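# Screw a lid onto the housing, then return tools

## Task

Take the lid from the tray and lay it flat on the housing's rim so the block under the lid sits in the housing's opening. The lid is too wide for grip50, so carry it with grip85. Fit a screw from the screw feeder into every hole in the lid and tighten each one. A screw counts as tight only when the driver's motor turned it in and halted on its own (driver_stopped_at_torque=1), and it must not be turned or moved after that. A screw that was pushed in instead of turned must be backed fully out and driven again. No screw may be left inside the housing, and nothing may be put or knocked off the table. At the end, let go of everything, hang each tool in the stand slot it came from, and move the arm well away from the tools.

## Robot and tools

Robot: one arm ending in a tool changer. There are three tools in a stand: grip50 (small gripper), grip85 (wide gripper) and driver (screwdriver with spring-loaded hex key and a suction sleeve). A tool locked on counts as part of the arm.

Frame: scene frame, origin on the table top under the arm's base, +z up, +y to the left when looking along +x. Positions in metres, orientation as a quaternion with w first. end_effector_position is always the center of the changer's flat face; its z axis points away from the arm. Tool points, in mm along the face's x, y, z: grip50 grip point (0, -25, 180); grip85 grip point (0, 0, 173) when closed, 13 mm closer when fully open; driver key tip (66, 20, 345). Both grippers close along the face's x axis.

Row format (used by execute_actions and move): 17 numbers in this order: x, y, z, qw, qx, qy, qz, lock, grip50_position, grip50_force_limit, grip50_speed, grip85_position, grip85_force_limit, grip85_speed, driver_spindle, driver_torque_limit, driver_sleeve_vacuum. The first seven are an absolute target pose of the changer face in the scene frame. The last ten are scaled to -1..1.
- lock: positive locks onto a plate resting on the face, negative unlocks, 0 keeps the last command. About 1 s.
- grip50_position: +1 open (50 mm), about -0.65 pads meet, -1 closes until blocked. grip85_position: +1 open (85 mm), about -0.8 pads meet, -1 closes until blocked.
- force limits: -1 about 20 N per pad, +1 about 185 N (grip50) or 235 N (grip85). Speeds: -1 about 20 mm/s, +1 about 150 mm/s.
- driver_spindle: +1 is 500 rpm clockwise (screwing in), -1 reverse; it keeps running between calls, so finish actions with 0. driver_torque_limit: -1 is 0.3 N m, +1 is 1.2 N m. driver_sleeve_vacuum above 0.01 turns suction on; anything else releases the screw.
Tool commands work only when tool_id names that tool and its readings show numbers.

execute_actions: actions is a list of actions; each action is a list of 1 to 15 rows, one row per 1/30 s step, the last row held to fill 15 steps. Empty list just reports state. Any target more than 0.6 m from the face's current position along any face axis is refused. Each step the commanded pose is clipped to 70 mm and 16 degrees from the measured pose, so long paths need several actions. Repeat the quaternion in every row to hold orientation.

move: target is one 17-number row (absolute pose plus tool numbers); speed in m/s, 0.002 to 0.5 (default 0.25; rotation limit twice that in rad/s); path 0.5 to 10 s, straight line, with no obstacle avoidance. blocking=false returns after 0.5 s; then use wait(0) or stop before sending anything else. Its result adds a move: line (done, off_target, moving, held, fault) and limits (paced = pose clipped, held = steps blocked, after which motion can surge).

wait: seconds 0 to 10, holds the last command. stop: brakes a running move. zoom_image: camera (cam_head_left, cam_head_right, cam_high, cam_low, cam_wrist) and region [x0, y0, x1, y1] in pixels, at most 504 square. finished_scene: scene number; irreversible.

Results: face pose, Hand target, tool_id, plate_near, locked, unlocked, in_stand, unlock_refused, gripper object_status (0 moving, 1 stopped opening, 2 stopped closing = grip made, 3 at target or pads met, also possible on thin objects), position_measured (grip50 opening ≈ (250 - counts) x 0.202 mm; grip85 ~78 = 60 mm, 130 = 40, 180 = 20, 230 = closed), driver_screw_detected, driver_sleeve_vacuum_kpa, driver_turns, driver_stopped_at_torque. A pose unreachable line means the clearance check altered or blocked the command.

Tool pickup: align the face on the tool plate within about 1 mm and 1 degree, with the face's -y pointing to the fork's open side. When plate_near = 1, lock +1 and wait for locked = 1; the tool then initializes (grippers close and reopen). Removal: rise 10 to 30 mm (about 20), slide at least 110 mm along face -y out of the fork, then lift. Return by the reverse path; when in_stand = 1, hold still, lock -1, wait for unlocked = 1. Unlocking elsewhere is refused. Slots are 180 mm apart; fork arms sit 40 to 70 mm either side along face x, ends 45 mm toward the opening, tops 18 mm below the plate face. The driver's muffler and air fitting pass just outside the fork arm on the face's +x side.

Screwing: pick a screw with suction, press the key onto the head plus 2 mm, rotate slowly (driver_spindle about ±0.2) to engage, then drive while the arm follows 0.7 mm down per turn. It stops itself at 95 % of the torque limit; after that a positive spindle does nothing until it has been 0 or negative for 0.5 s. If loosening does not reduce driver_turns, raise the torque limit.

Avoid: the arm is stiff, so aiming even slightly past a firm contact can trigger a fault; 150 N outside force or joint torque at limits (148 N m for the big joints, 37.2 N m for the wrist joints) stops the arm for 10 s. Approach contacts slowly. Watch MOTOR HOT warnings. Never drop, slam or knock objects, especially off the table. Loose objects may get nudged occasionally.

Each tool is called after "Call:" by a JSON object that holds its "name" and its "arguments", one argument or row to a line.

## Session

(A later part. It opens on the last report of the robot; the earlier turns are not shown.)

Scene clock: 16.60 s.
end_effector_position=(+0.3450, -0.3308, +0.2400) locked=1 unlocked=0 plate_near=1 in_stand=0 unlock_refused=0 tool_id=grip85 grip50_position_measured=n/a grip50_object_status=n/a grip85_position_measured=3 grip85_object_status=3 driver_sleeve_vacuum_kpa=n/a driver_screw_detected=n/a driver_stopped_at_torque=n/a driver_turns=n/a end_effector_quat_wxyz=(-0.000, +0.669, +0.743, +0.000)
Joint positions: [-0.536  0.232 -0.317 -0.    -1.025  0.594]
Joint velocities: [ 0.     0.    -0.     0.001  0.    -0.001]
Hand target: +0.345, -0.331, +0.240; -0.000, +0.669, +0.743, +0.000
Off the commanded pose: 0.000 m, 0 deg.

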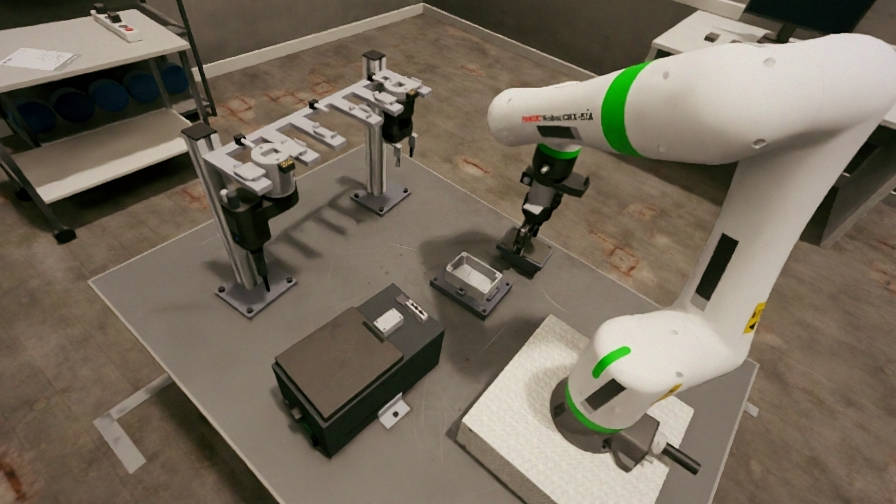

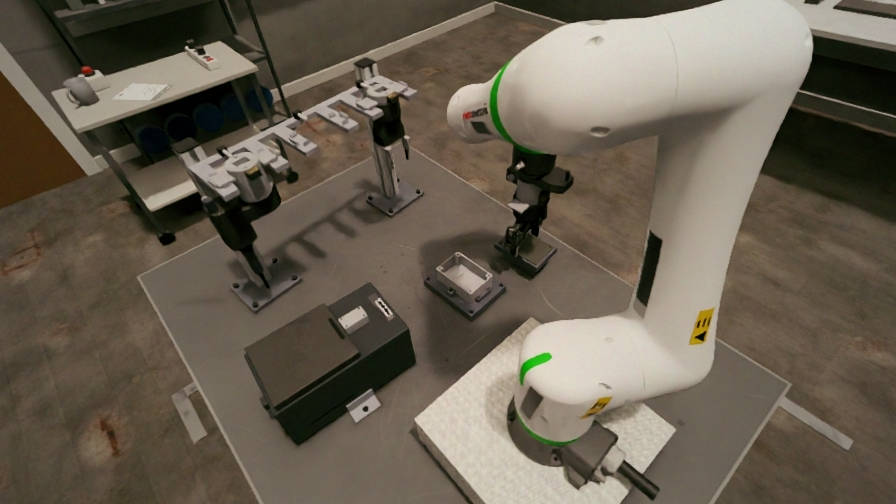

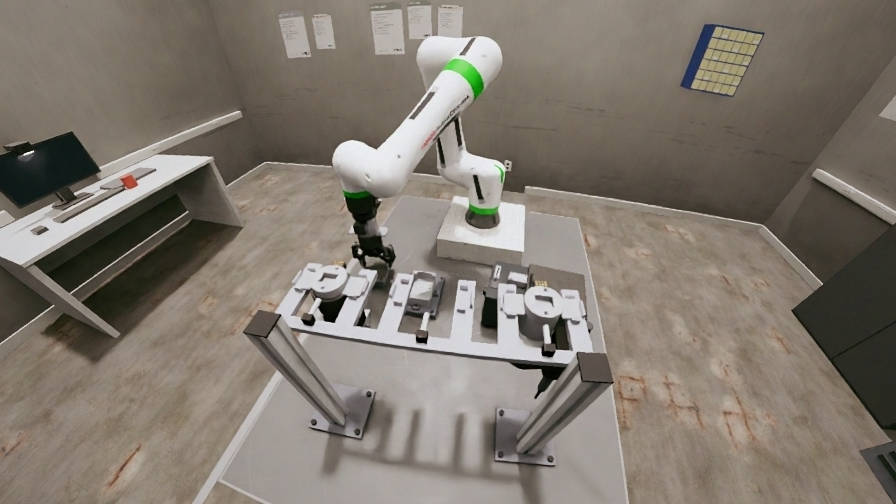

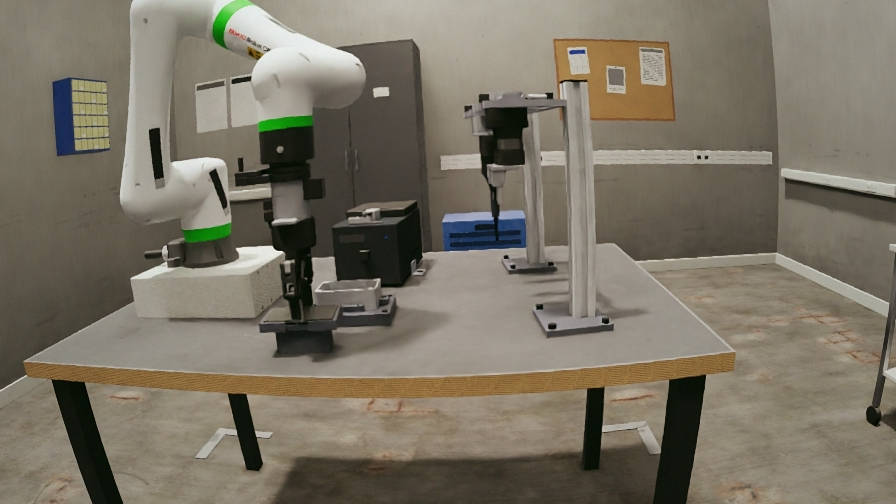

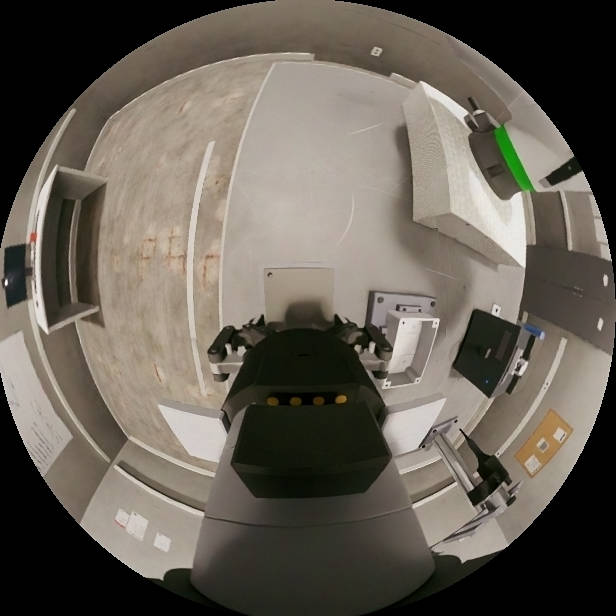

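Call:
{"name": "execute_actions", "arguments": {
  "actions": [
    [[0.345,-0.3304,0.2372,0,0.6691,0.7431,0,0,1,0,0,1,-0.85,-1,0,0,0]],
    [[0.345,-0.3304,0.2372,0,0.6691,0.7431,0,0,1,0,0,0.6,-0.85,-1,0,0,0]],
    [[0.345,-0.3304,0.2372,0,0.6691,0.7431,0,0,1,0,0,0.6,-0.85,-1,0,0,0]],
    [[0.345,-0.3304,0.241,0,0.6691,0.7431,0,0,1,0,0,0.6,-0.85,-1,0,0,0]]
  ]
}}

Call:
{"name": "zoom_image", "arguments": {
  "camera": "cam_low",
  "region": [250,270,350,350]
}}

Scene clock: 18.87 s.
end_effector_position=(+0.3450, -0.3304, +0.2410) locked=1 unlocked=0 plate_near=1 in_stand=0 unlock_refused=0 tool_id=grip85 grip50_position_measured=n/a grip50_object_status=n/a grip85_position_measured=23 grip85_object_status=2 driver_sleeve_vacuum_kpa=n/a driver_screw_detected=n/a driver_stopped_at_torque=n/a driver_turns=n/a end_effector_quat_wxyz=(-0.000, +0.669, +0.743, +0.000)
Joint positions: [-0.536  0.23  -0.317 -0.    -1.027  0.593]
Joint velocities: [ 0.001 -0.001  0.    -0.    -0.    -0.   ]
Hand target: +0.345, -0.330, +0.241; +0.000, +0.669, +0.743, -0.000
Off the commanded pose: 0.000 m, 0 deg.

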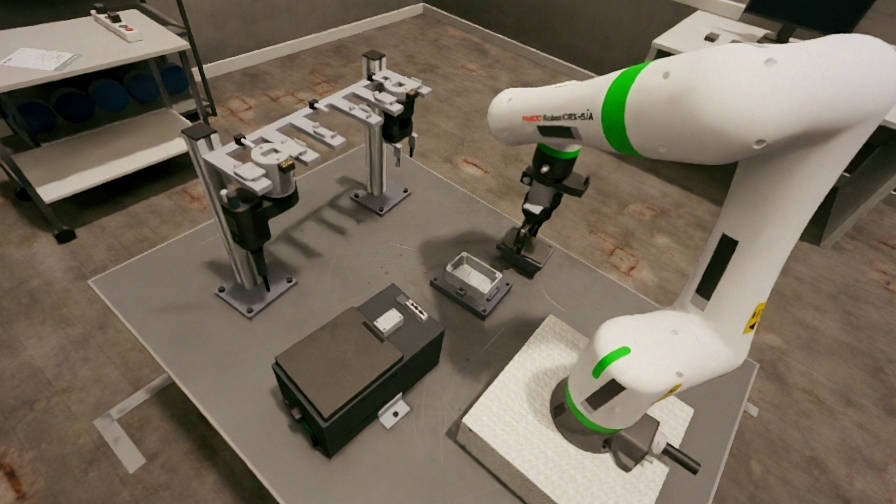

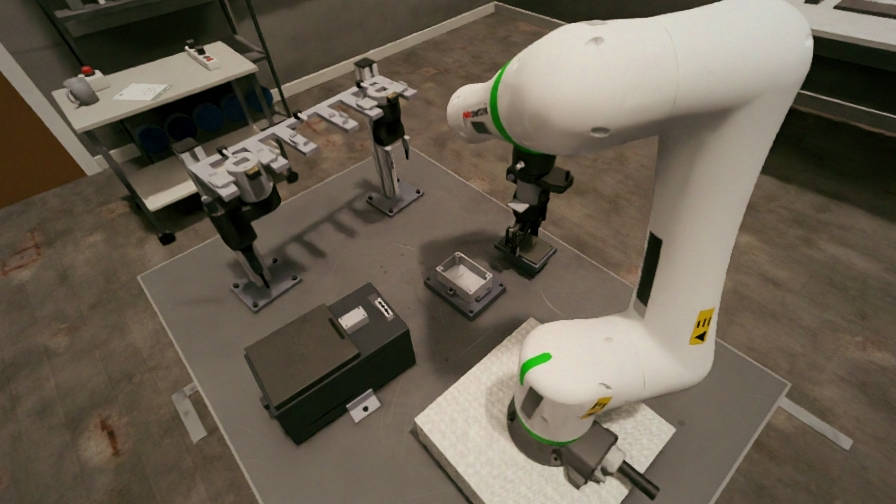

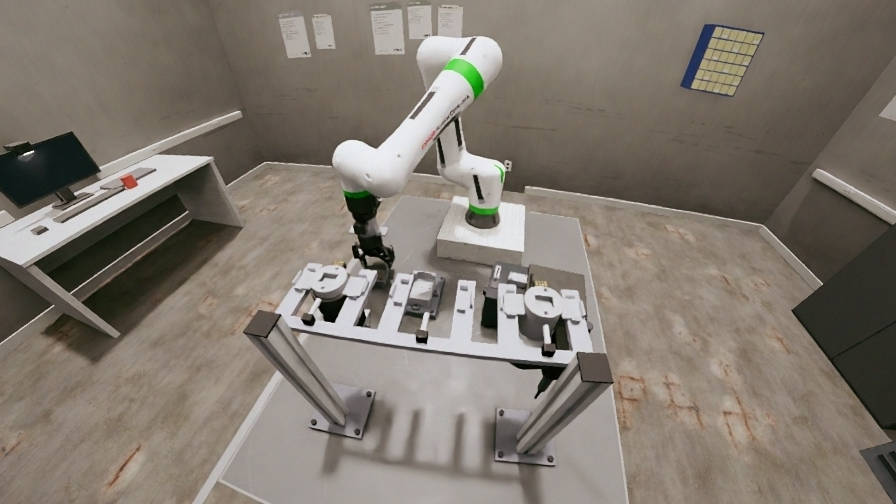

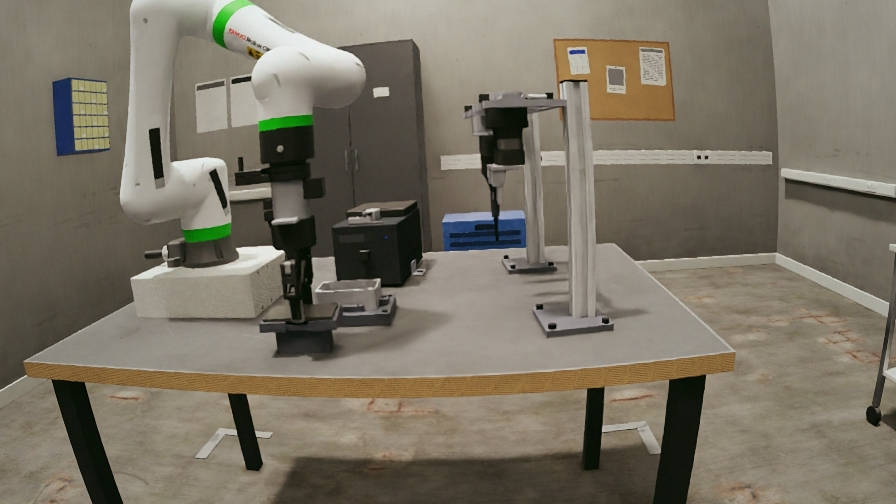

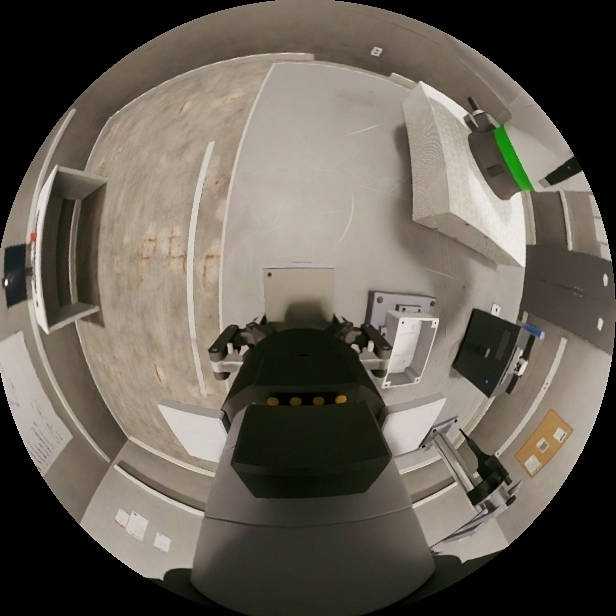

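Region (250, 270, 350, 350) of cam_low's 896x504 image, scaled by 5.040, with more detail than that image has; it fills the top 403 rows of this view, and the rest is white.

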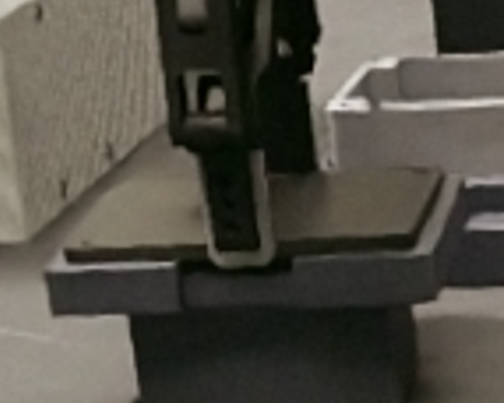

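Call:
{"name": "move", "arguments": {
  "target": [0.345,-0.3304,0.265,0,0.6691,0.7431,0,0,1,0,0,0.6,-0.85,-1,0,0,0],
  "speed": 0.06
}}

Call:
{"name": "move", "arguments": {
  "target": [0.41,-0.155,0.252,0,0.6947,0.7193,0,0,1,0,0,0.6,-0.85,-1,0,0,0],
  "speed": 0.12
}}

Call:
{"name": "zoom_image", "arguments": {
  "camera": "cam_wrist",
  "region": [240,220,360,320]
}}

Call:
{"name": "zoom_image", "arguments": {
  "camera": "cam_low",
  "region": [305,250,405,330]
}}

Scene clock: 19.83 s.
end_effector_position=(+0.3450, -0.3304, +0.2650) locked=1 unlocked=0 plate_near=1 in_stand=0 unlock_refused=0 tool_id=grip85 grip50_position_measured=n/a grip50_object_status=n/a grip85_position_measured=23 grip85_object_status=2 driver_sleeve_vacuum_kpa=n/a driver_screw_detected=n/a driver_stopped_at_torque=n/a driver_turns=n/a end_effector_quat_wxyz=(+0.000, +0.669, +0.743, -0.000)
Joint positions: [-0.536  0.2   -0.29  -0.    -1.084  0.593]
Joint velocities: [-0.001  0.     0.001  0.    -0.003 -0.001]
Hand target: +0.345, -0.330, +0.265; +0.000, +0.669, +0.743, -0.000
Off the commanded pose: 0.000 m, 0 deg.
move: done

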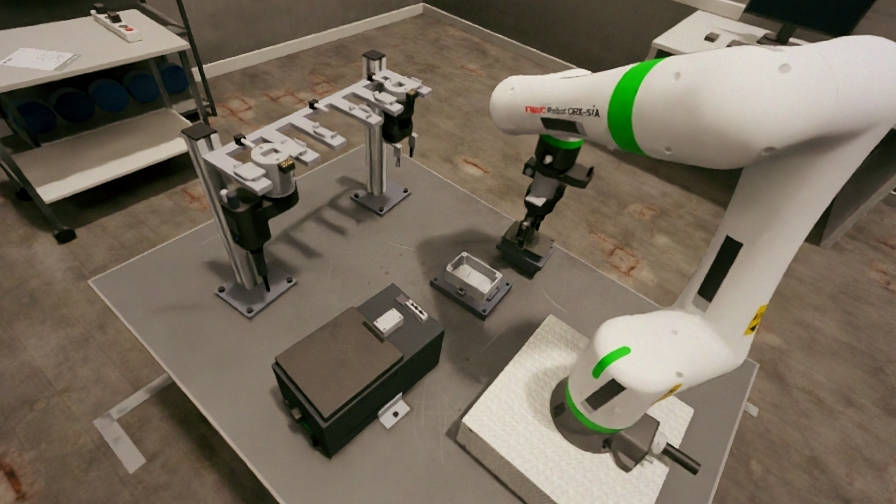

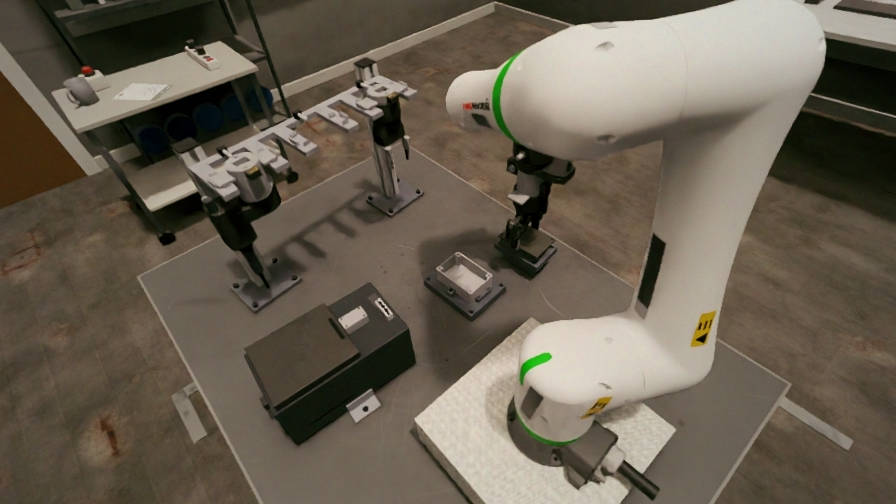

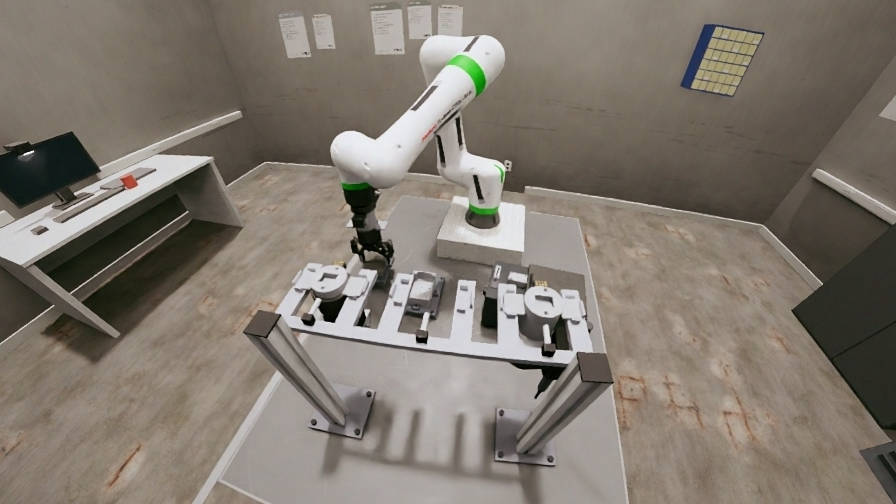

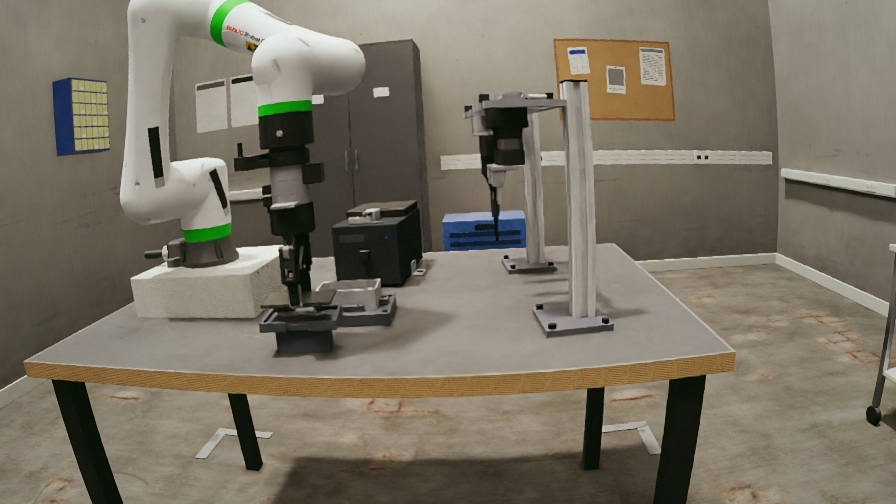

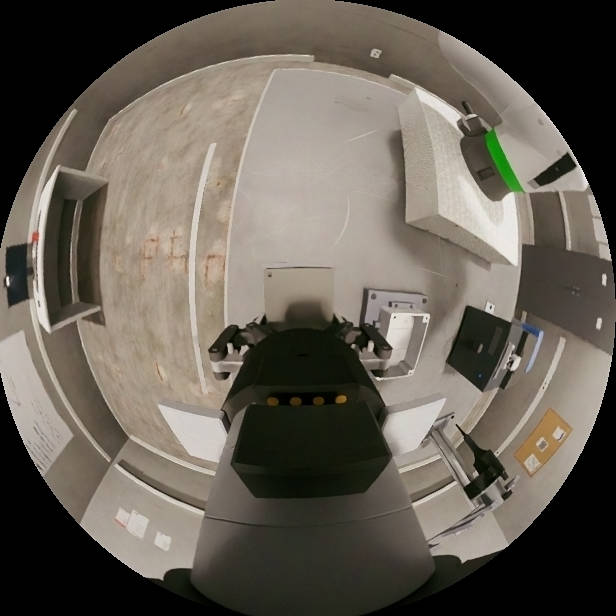

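Scene clock: 21.77 s.
end_effector_position=(+0.4097, -0.1548, +0.2521) locked=1 unlocked=0 plate_near=1 in_stand=0 unlock_refused=0 tool_id=grip85 grip50_position_measured=n/a grip50_object_status=n/a grip85_position_measured=23 grip85_object_status=2 driver_sleeve_vacuum_kpa=n/a driver_screw_detected=n/a driver_stopped_at_torque=n/a driver_turns=n/a end_effector_quat_wxyz=(+0.001, +0.695, +0.719, +0.000)
Joint positions: [-0.108  0.122 -0.416 -0.001 -1.035  0.096]
Joint velocities: [ 0.001  0.001 -0.001 -0.001 -0.    -0.001]
Hand target: +0.410, -0.155, +0.252; +0.001, +0.695, +0.719, +0.000
Off the commanded pose: 0.000 m, 0 deg.
move: done

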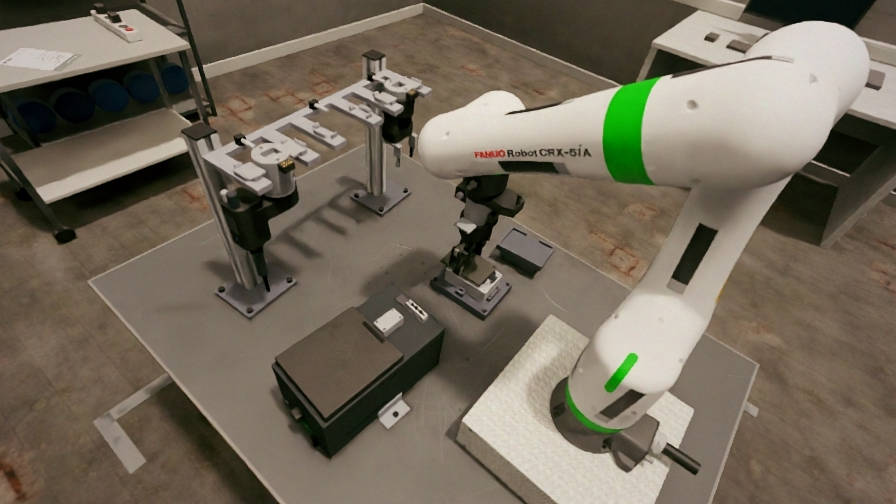

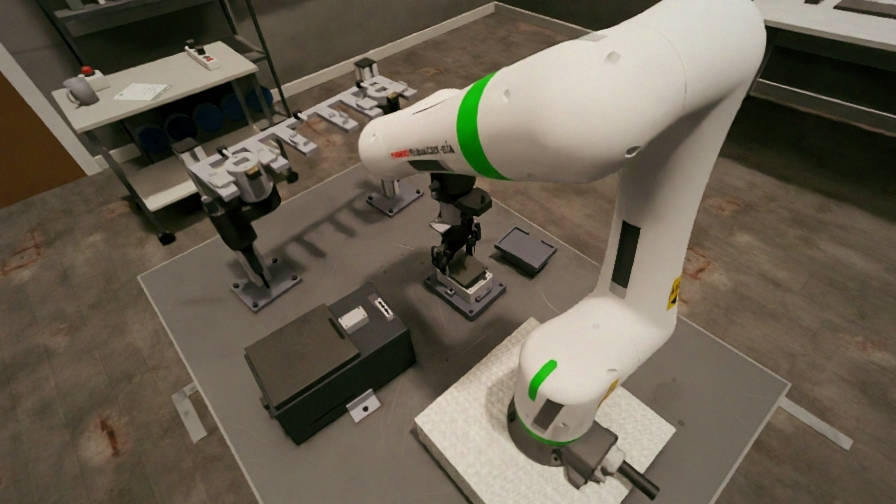

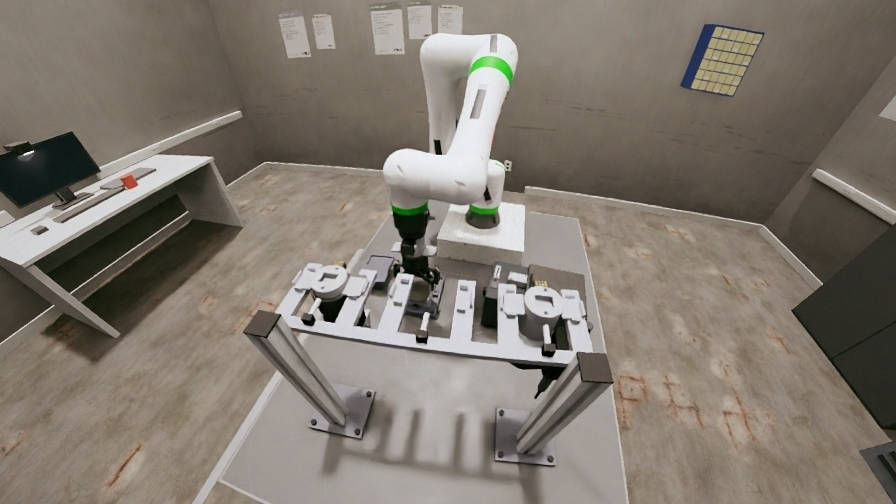

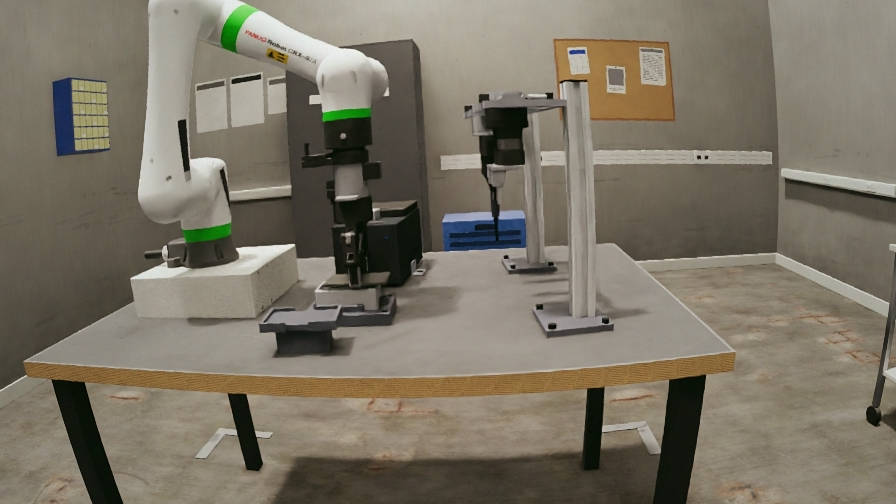

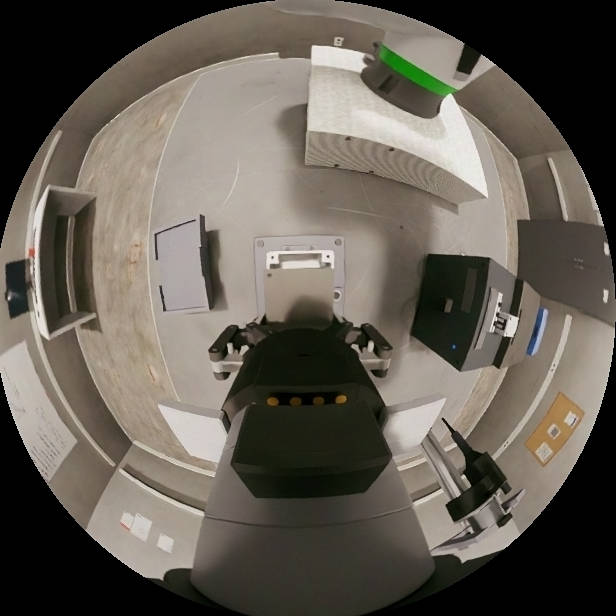

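Region (240, 220, 360, 320) of cam_wrist's 616x616 image, scaled by 4.200, with more detail than that image has.

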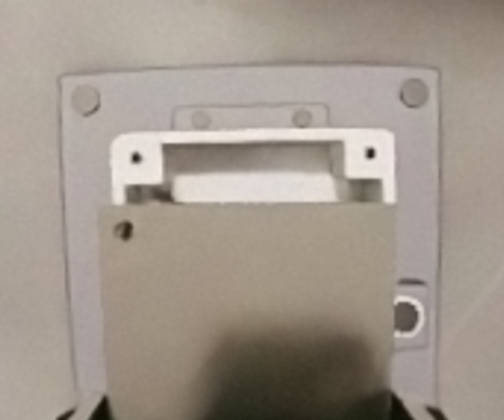

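Region (305, 250, 405, 330) of cam_low's 896x504 image, scaled by 5.040, with more detail than that image has; it fills the top 403 rows of this view, and the rest is white.

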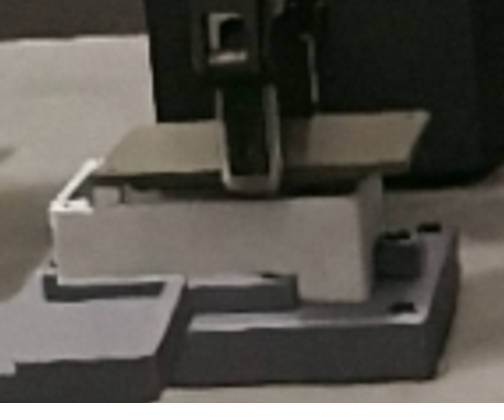

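Call:
{"name": "execute_actions", "arguments": {
  "actions": [
    [[0.4022,-0.1528,0.2535,0,0.6909,0.723,0,0,1,0,0,0.6,-0.85,-1,0,0,0]],
    [[0.4022,-0.1528,0.2535,0,0.6909,0.723,0,0,1,0,0,0.6,-0.85,-1,0,0,0]]
  ]
}}

Call:
{"name": "zoom_image", "arguments": {
  "camera": "cam_wrist",
  "region": [257,240,341,300]
}}

Call:
{"name": "zoom_image", "arguments": {
  "camera": "cam_head_right",
  "region": [420,240,510,320]
}}

Scene clock: 23.13 s.
end_effector_position=(+0.4022, -0.1528, +0.2535) locked=1 unlocked=0 plate_near=1 in_stand=0 unlock_refused=0 tool_id=grip85 grip50_position_measured=n/a grip50_object_status=n/a grip85_position_measured=23 grip85_object_status=2 driver_sleeve_vacuum_kpa=n/a driver_screw_detected=n/a driver_stopped_at_torque=n/a driver_turns=n/a end_effector_quat_wxyz=(-0.000, +0.691, +0.723, -0.000)
Joint positions: [-0.105  0.102 -0.434 -0.002 -1.038  0.104]
Joint velocities: [ 0.001 -0.001  0.    -0.001  0.    -0.001]
Hand target: +0.402, -0.153, +0.254; -0.000, +0.691, +0.723, +0.000
Off the commanded pose: 0.000 m, 0 deg.

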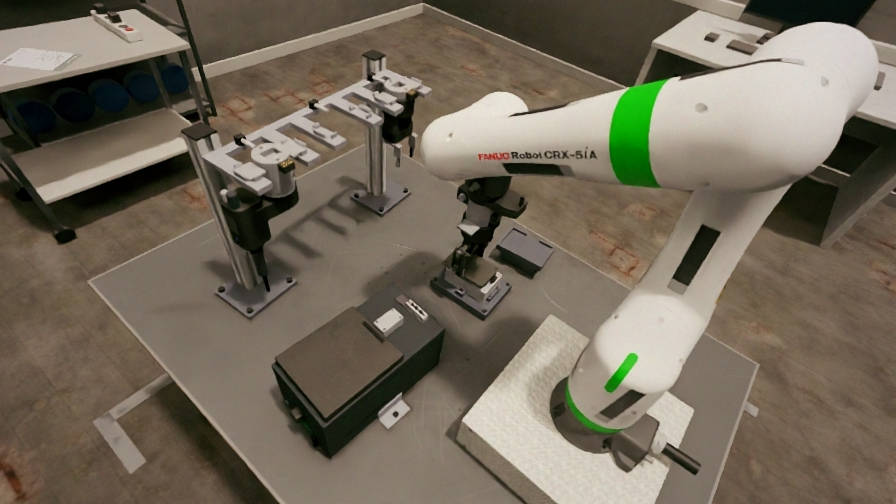

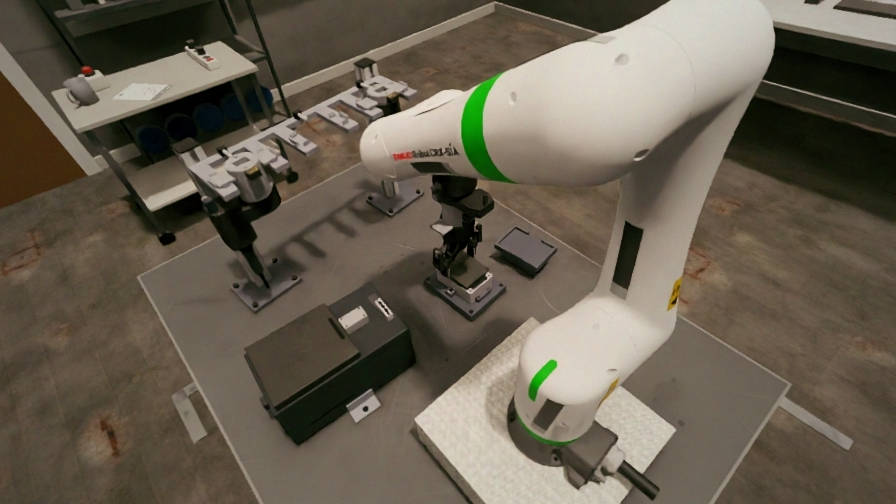

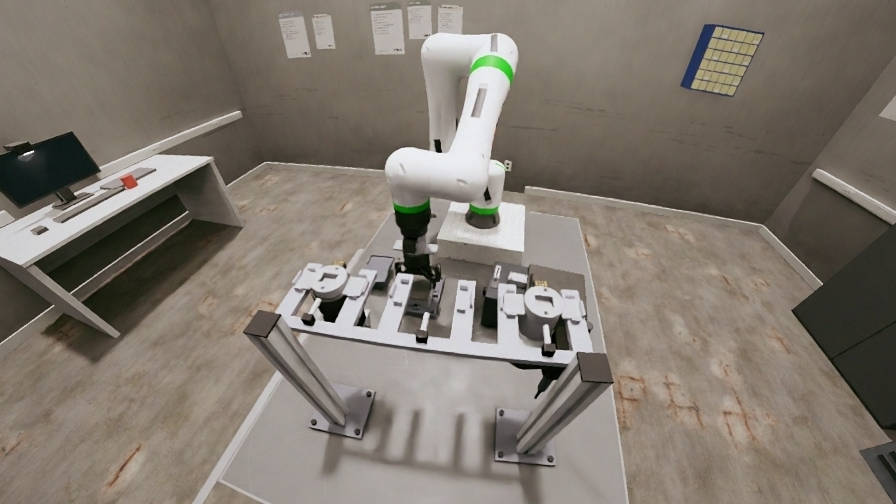

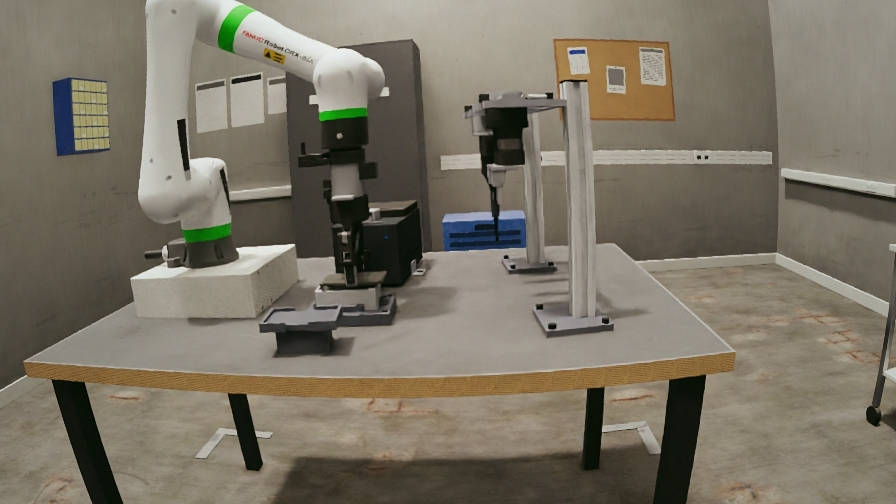

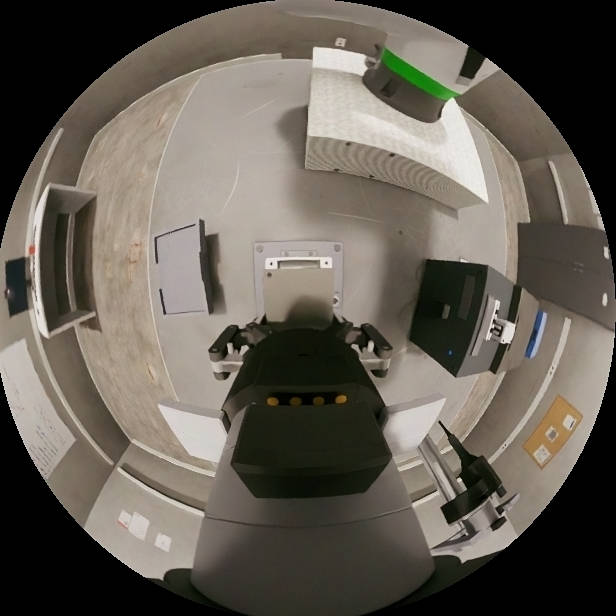

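Region (257, 240, 341, 300) of cam_wrist's 616x616 image, scaled by 6.000, with more detail than that image has; it fills the top 360 rows of this view, and the rest is white.

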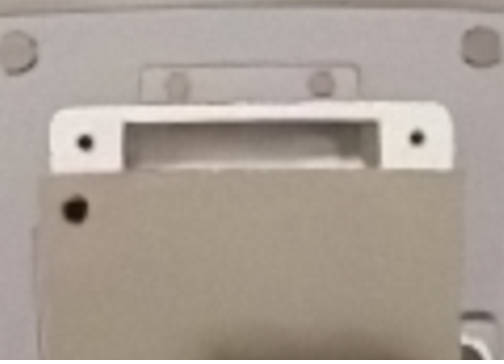

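Region (420, 240, 510, 320) of cam_head_right's 896x504 image, scaled by 5.600, with more detail than that image has.

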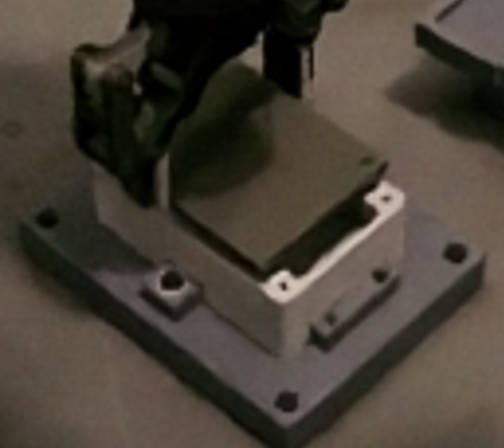

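Call:
{"name": "execute_actions", "arguments": {
  "actions": [
    [[0.39,-0.1533,0.2535,0,0.6909,0.723,0,0,1,0,0,0.6,-0.85,-1,0,0,0]],
    [[0.39,-0.1533,0.251,0,0.6909,0.723,0,0,1,0,0,0.6,-0.85,-1,0,0,0]],
    [[0.39,-0.1533,0.249,0,0.6909,0.723,0,0,1,0,0,0.6,-0.85,-1,0,0,0]]
  ]
}}

Call:
{"name": "zoom_image", "arguments": {
  "camera": "cam_wrist",
  "region": [257,240,341,300]
}}

Call:
{"name": "zoom_image", "arguments": {
  "camera": "cam_low",
  "region": [308,265,392,315]
}}

Scene clock: 24.93 s.
end_effector_position=(+0.3900, -0.1533, +0.2490) locked=1 unlocked=0 plate_near=1 in_stand=0 unlock_refused=0 tool_id=grip85 grip50_position_measured=n/a grip50_object_status=n/a grip85_position_measured=23 grip85_object_status=2 driver_sleeve_vacuum_kpa=n/a driver_screw_detected=n/a driver_stopped_at_torque=n/a driver_turns=n/a end_effector_quat_wxyz=(-0.000, +0.691, +0.723, +0.000)
Joint positions: [-0.108  0.081 -0.469 -0.002 -1.024  0.107]
Joint velocities: [-0.    -0.001  0.     0.001 -0.    -0.   ]
Hand target: +0.390, -0.153, +0.249; -0.000, +0.691, +0.723, +0.000
Off the commanded pose: 0.000 m, 0 deg.

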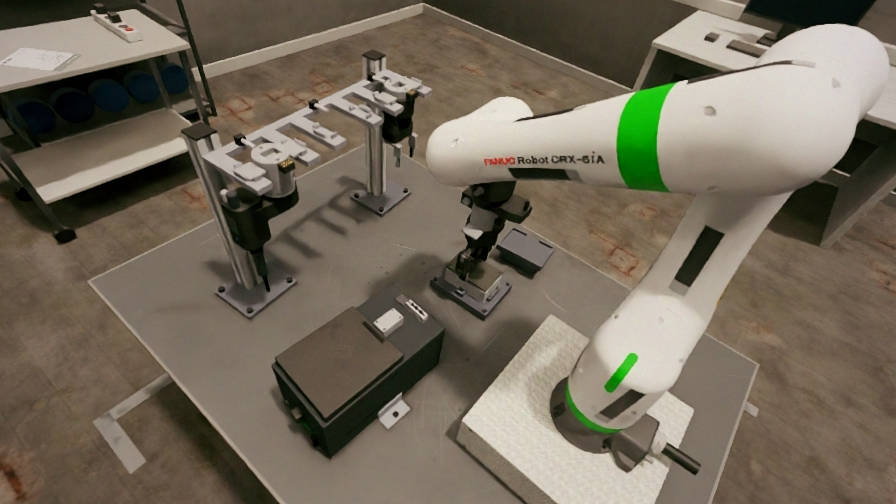

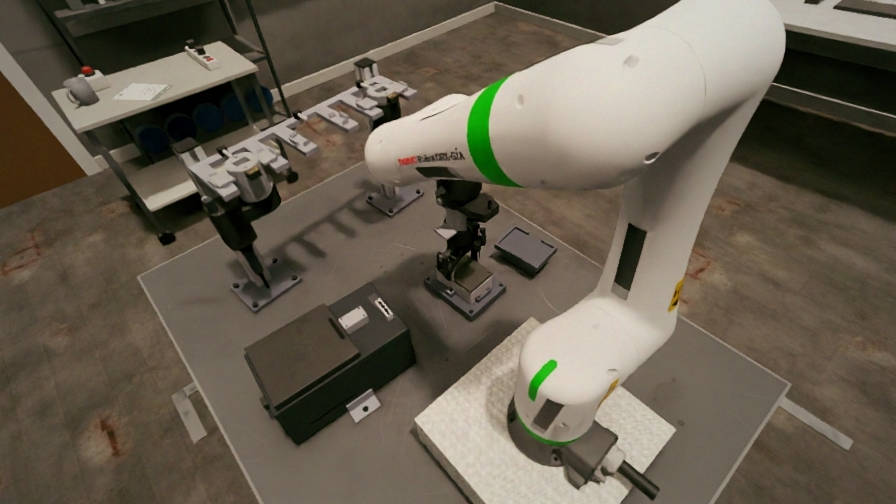

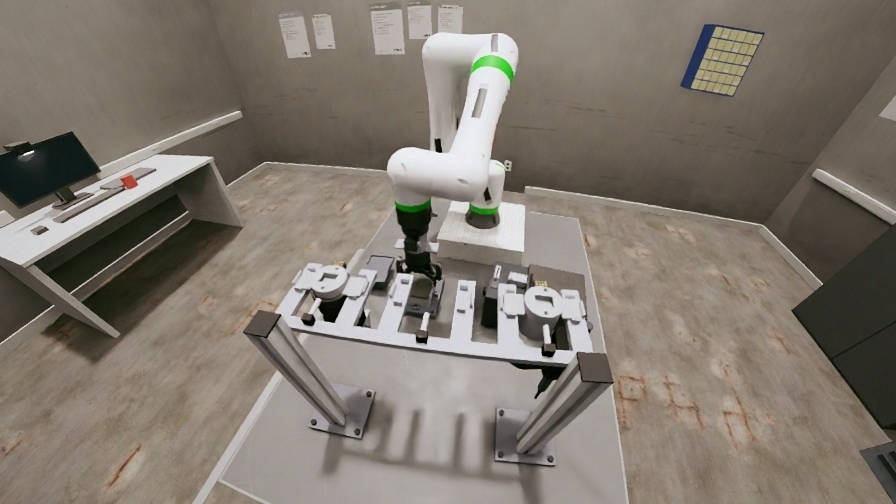

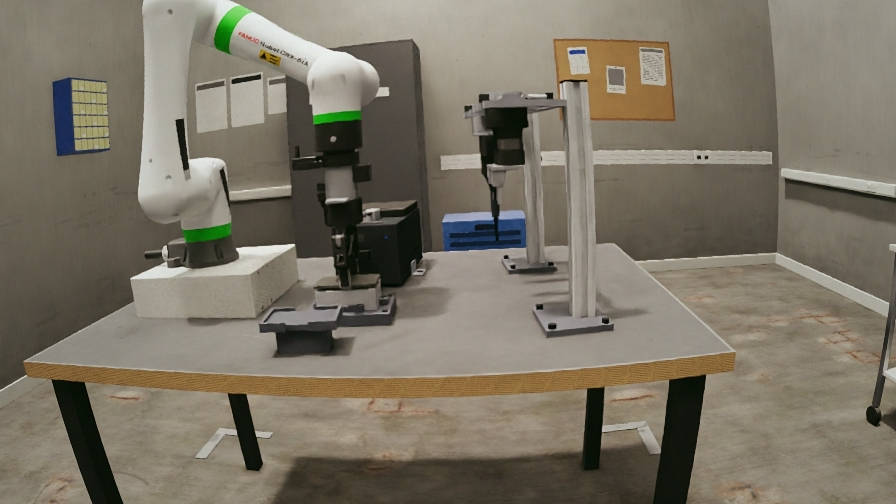

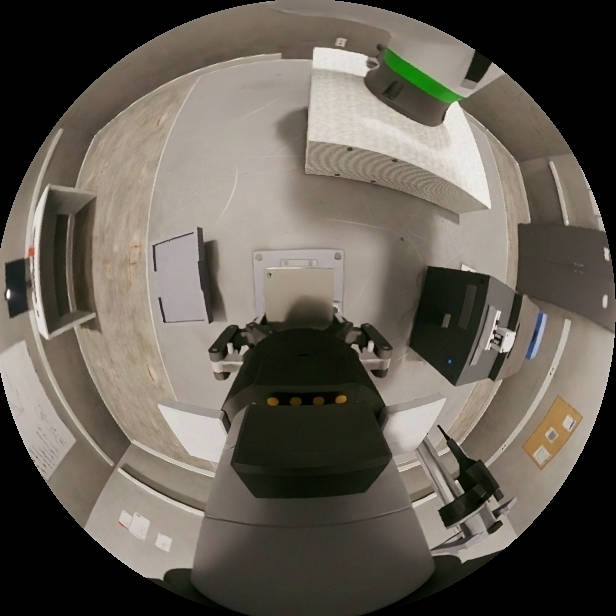

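Region (257, 240, 341, 300) of cam_wrist's 616x616 image, scaled by 6.000, with more detail than that image has; it fills the top 360 rows of this view, and the rest is white.

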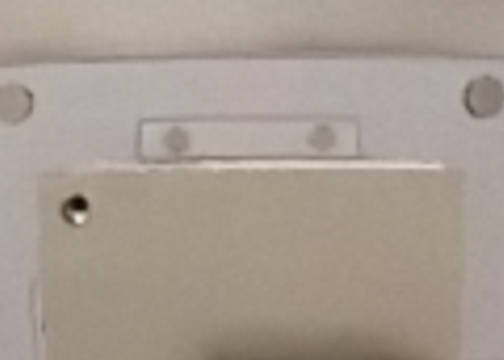

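Region (308, 265, 392, 315) of cam_low's 896x504 image, scaled by 6.000, with more detail than that image has; it fills the top 300 rows of this view, and the rest is white.

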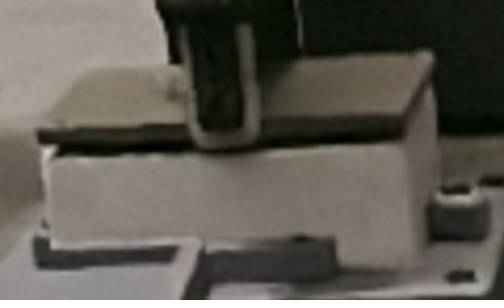

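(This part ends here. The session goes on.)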